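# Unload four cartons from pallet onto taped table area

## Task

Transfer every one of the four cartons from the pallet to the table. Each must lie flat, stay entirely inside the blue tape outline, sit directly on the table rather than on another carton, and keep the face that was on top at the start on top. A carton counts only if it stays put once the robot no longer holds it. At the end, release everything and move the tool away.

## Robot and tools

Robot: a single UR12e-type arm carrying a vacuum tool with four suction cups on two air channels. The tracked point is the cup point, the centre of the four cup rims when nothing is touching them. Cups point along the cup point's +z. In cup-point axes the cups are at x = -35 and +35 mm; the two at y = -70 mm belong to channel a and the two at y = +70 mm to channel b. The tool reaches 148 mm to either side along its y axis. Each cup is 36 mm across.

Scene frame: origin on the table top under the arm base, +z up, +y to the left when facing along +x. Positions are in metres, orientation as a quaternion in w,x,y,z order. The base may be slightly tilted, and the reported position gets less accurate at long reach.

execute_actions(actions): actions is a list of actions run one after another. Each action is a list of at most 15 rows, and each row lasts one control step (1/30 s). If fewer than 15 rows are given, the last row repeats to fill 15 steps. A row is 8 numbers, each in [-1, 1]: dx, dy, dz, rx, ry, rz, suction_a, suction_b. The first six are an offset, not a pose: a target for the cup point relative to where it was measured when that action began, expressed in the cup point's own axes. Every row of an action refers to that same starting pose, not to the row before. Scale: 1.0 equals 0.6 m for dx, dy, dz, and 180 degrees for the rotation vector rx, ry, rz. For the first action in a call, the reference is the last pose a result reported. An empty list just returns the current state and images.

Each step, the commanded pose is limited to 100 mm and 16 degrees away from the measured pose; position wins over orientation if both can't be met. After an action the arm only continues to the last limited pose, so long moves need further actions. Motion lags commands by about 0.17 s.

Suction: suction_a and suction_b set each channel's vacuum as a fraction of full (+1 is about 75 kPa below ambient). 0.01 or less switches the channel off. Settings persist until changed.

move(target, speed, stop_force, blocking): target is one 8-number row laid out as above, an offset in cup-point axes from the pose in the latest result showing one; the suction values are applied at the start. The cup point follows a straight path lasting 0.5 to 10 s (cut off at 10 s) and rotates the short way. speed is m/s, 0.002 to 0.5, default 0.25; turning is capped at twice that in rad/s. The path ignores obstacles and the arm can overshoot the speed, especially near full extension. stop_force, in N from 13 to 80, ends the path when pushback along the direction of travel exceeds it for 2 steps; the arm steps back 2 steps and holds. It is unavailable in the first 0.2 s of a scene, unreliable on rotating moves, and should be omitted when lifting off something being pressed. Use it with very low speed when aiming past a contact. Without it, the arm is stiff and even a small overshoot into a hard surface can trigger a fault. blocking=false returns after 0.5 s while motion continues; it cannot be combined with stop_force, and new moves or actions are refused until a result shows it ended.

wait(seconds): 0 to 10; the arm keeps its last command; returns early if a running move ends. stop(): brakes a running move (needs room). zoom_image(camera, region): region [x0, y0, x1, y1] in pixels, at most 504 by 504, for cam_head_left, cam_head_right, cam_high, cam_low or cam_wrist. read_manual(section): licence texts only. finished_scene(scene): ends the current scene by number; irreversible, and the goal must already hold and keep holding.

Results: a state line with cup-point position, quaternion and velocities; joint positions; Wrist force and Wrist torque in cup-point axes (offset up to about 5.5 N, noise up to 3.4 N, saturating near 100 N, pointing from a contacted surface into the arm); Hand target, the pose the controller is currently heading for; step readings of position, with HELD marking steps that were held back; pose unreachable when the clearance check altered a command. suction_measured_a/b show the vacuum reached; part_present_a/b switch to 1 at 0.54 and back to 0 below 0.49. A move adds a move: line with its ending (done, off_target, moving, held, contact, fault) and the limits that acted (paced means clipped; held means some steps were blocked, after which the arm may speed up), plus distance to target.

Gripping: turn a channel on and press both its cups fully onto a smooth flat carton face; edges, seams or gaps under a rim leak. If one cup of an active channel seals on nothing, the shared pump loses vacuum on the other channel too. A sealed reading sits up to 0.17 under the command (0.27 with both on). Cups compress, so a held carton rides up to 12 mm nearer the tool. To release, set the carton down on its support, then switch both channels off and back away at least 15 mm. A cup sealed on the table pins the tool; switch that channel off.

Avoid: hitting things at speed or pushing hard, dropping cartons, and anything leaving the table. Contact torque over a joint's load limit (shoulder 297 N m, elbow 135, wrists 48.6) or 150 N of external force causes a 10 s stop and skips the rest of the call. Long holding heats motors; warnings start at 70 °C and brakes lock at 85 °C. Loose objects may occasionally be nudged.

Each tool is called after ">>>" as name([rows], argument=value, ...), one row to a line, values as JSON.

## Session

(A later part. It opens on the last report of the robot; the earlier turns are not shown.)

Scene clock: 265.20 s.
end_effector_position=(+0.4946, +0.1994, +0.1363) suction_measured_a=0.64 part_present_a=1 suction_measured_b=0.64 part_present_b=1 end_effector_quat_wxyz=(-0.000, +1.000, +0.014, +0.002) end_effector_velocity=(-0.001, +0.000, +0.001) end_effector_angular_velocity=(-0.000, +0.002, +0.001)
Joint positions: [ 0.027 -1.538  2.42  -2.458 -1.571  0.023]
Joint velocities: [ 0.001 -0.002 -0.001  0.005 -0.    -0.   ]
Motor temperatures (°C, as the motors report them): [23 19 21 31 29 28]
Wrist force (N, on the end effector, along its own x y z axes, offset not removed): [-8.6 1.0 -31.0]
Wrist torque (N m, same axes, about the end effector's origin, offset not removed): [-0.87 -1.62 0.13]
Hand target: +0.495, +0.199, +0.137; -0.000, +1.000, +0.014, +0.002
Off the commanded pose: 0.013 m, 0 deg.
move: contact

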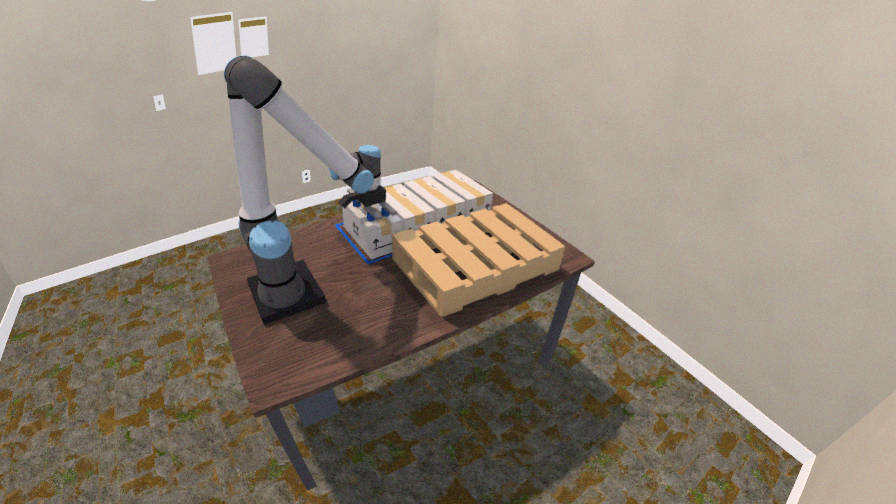

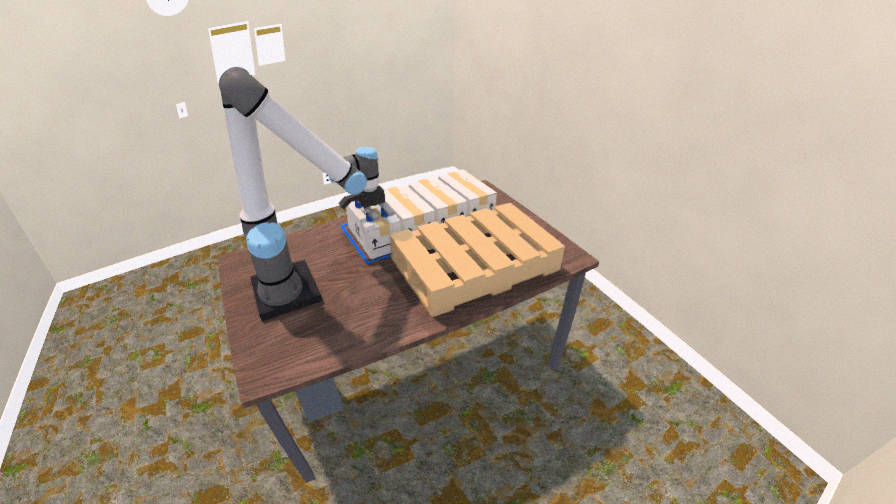

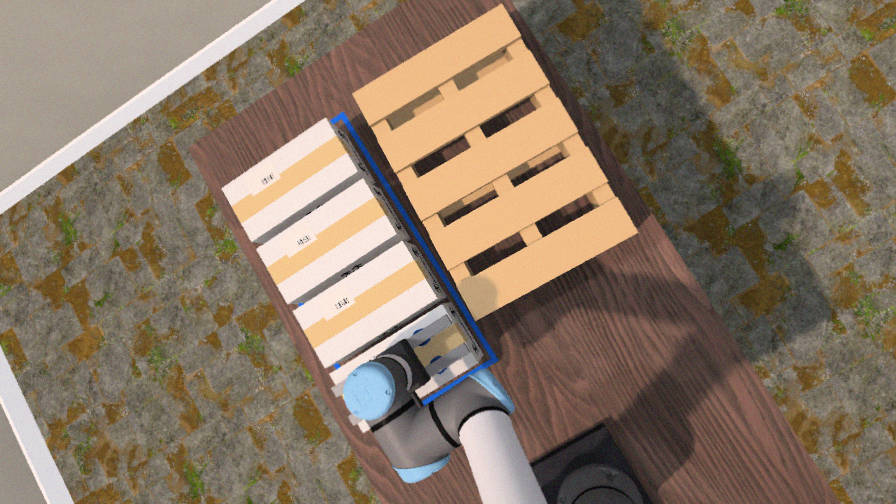

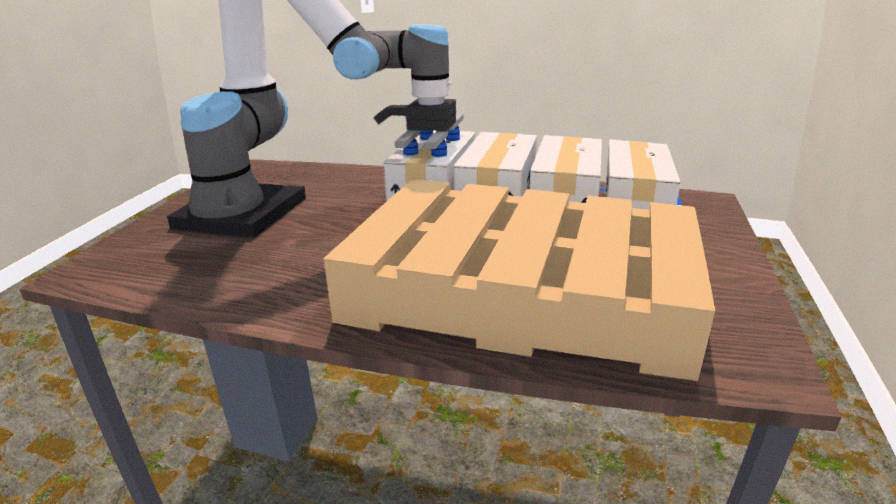

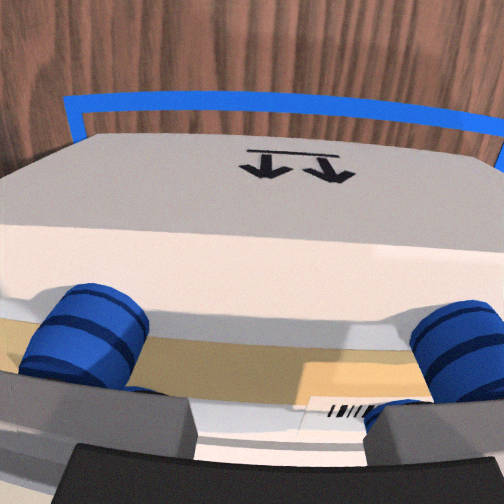

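>>> execute_actions([
  [[0,0,-0.005,0,0,0,0,0]],
])

>>> move(target=[0,0,-0.3,0,0,0,0,0], speed=0.3)

Scene clock: 284.83 s.
end_effector_position=(+0.4946, +0.1994, +0.1393) suction_measured_a=0.01 part_present_a=0 suction_measured_b=0.01 part_present_b=0 end_effector_quat_wxyz=(-0.000, +1.000, +0.014, +0.002) end_effector_velocity=(+0.000, -0.000, +0.001) end_effector_angular_velocity=(-0.001, -0.000, +0.000)
Joint positions: [ 0.027 -1.543  2.418 -2.45  -1.571  0.023]
Joint velocities: [ 0.    -0.001 -0.001  0.002 -0.001  0.   ]
Motor temperatures (°C, as the motors report them): [23 19 21 31 29 28]
Wrist force (N, on the end effector, along its own x y z axes, offset not removed): [0.5 -0.8 -41.3]
Wrist torque (N m, same axes, about the end effector's origin, offset not removed): [-0.22 -0.52 0.01]
Hand target: +0.495, +0.199, +0.139; -0.000, +1.000, +0.014, +0.002
Off the commanded pose: 0.000 m, 0 deg.
Step readings (end_effector_position):
0: (+0.4946, +0.1994, +0.1366)
1: (+0.4946, +0.1994, +0.1367)
2: (+0.4948, +0.1994, +0.1372)
4: (+0.4949, +0.1994, +0.1382)
8: (+0.4947, +0.1994, +0.1389)
15: end_effector_position above

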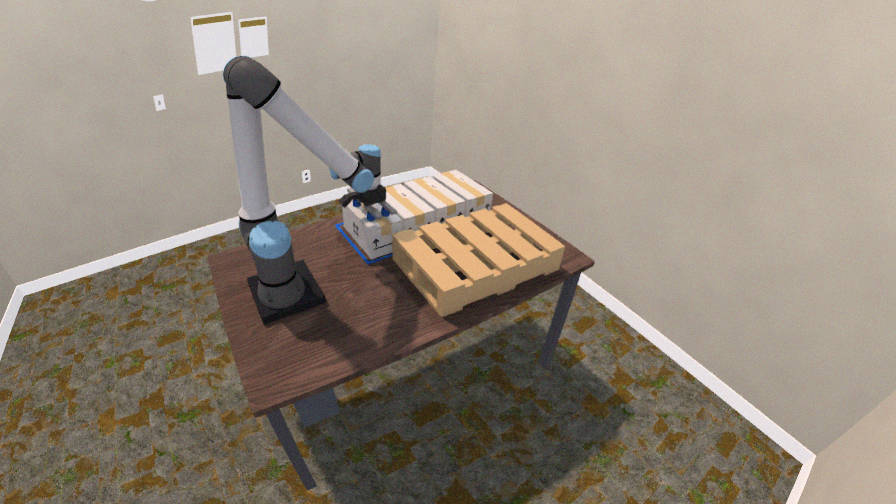

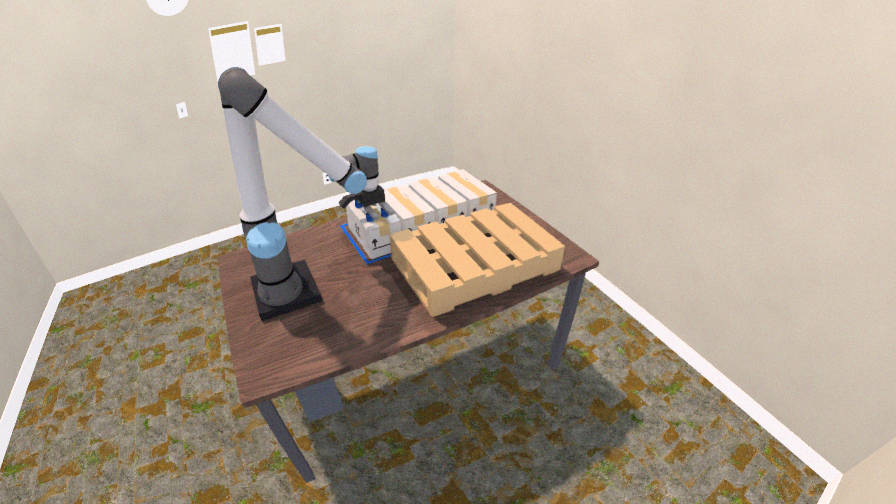

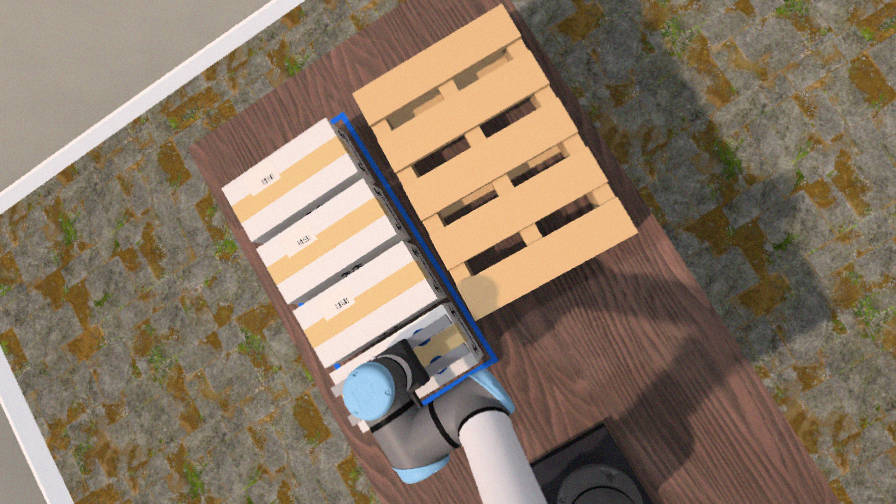

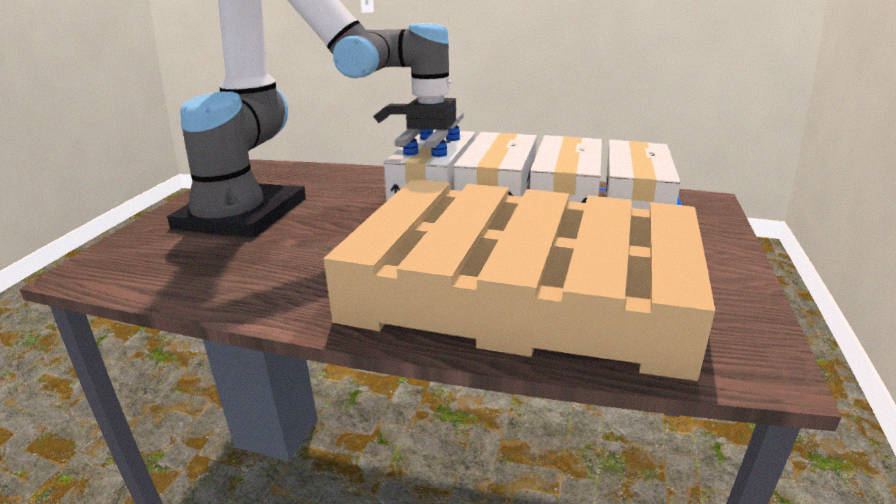

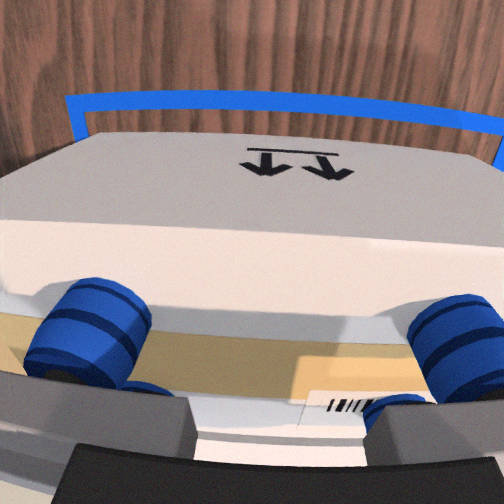

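Scene clock: 286.17 s.
end_effector_position=(+0.4940, +0.1993, +0.3188) suction_measured_a=0.01 part_present_a=0 suction_measured_b=0.01 part_present_b=0 end_effector_quat_wxyz=(-0.000, +1.000, +0.014, +0.002) end_effector_velocity=(-0.000, -0.000, +0.002) end_effector_angular_velocity=(+0.000, +0.002, -0.000)
Joint positions: [ 0.028 -1.791  2.233 -2.017 -1.571  0.023]
Joint velocities: [-0.001 -0.002 -0.003  0.007  0.    -0.   ]
Motor temperatures (°C, as the motors report them): [23 19 21 31 29 28]
Wrist force (N, on the end effector, along its own x y z axes, offset not removed): [1.0 -0.4 -3.1]
Wrist torque (N m, same axes, about the end effector's origin, offset not removed): [-0.08 -0.19 0.09]
Hand target: +0.494, +0.199, +0.319; -0.000, +1.000, +0.014, +0.002
Off the commanded pose: 0.001 m, 0 deg.
move: done

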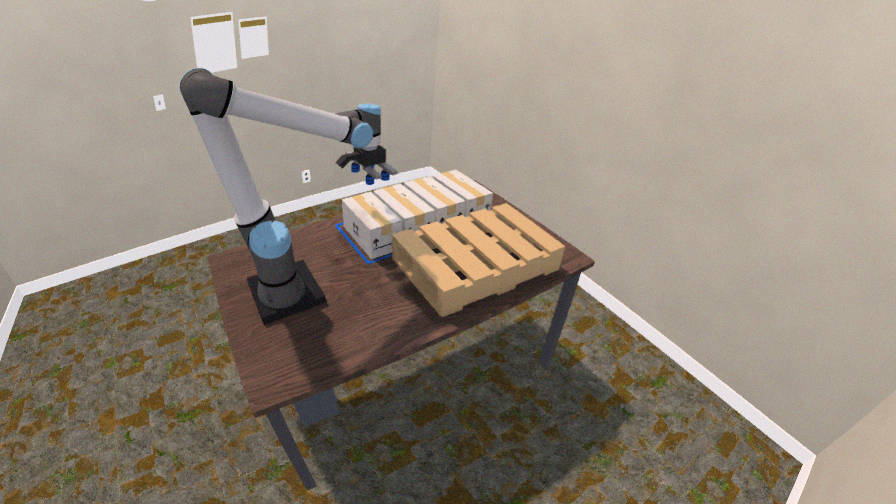

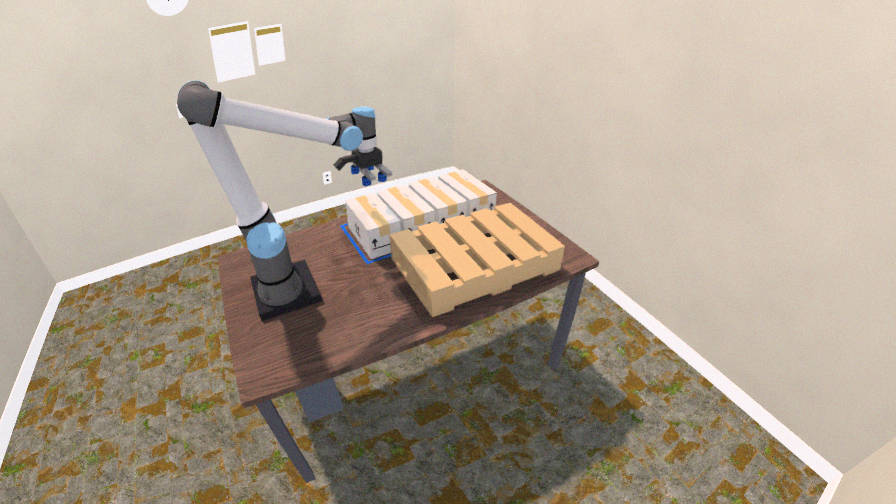

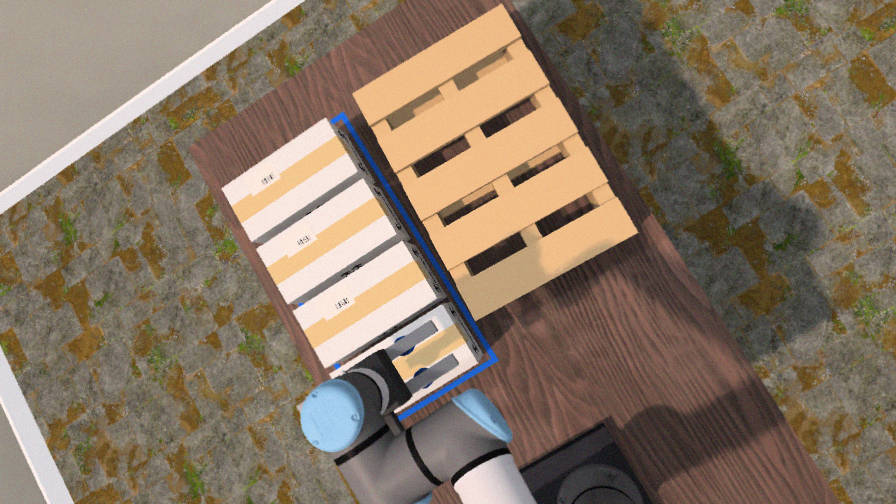

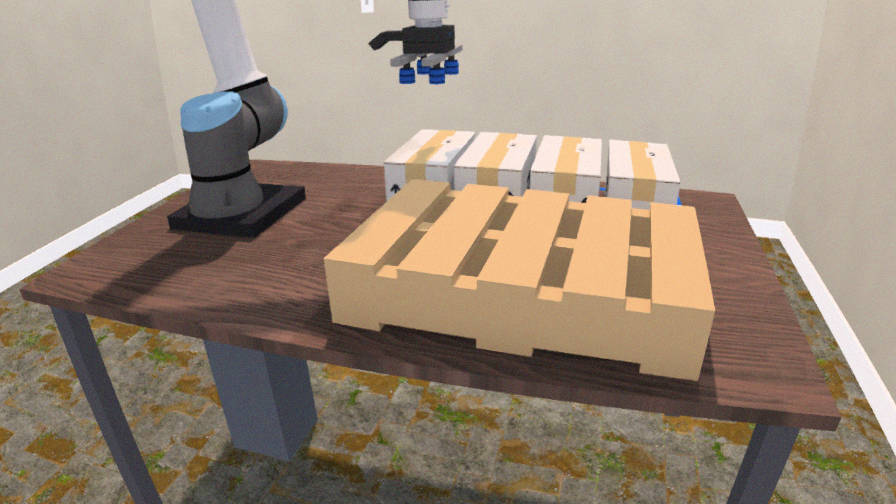

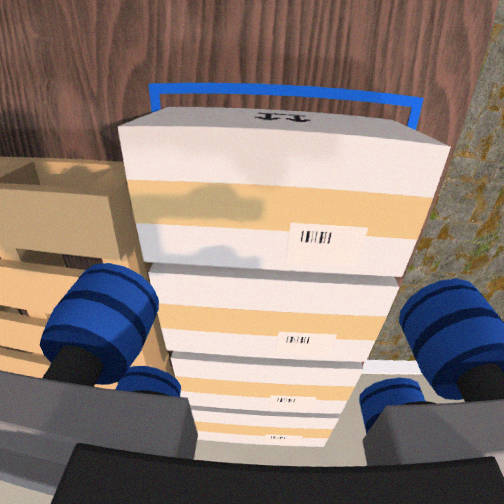

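>>> finished_scene(scene=1)

The scene is finished: the task was done.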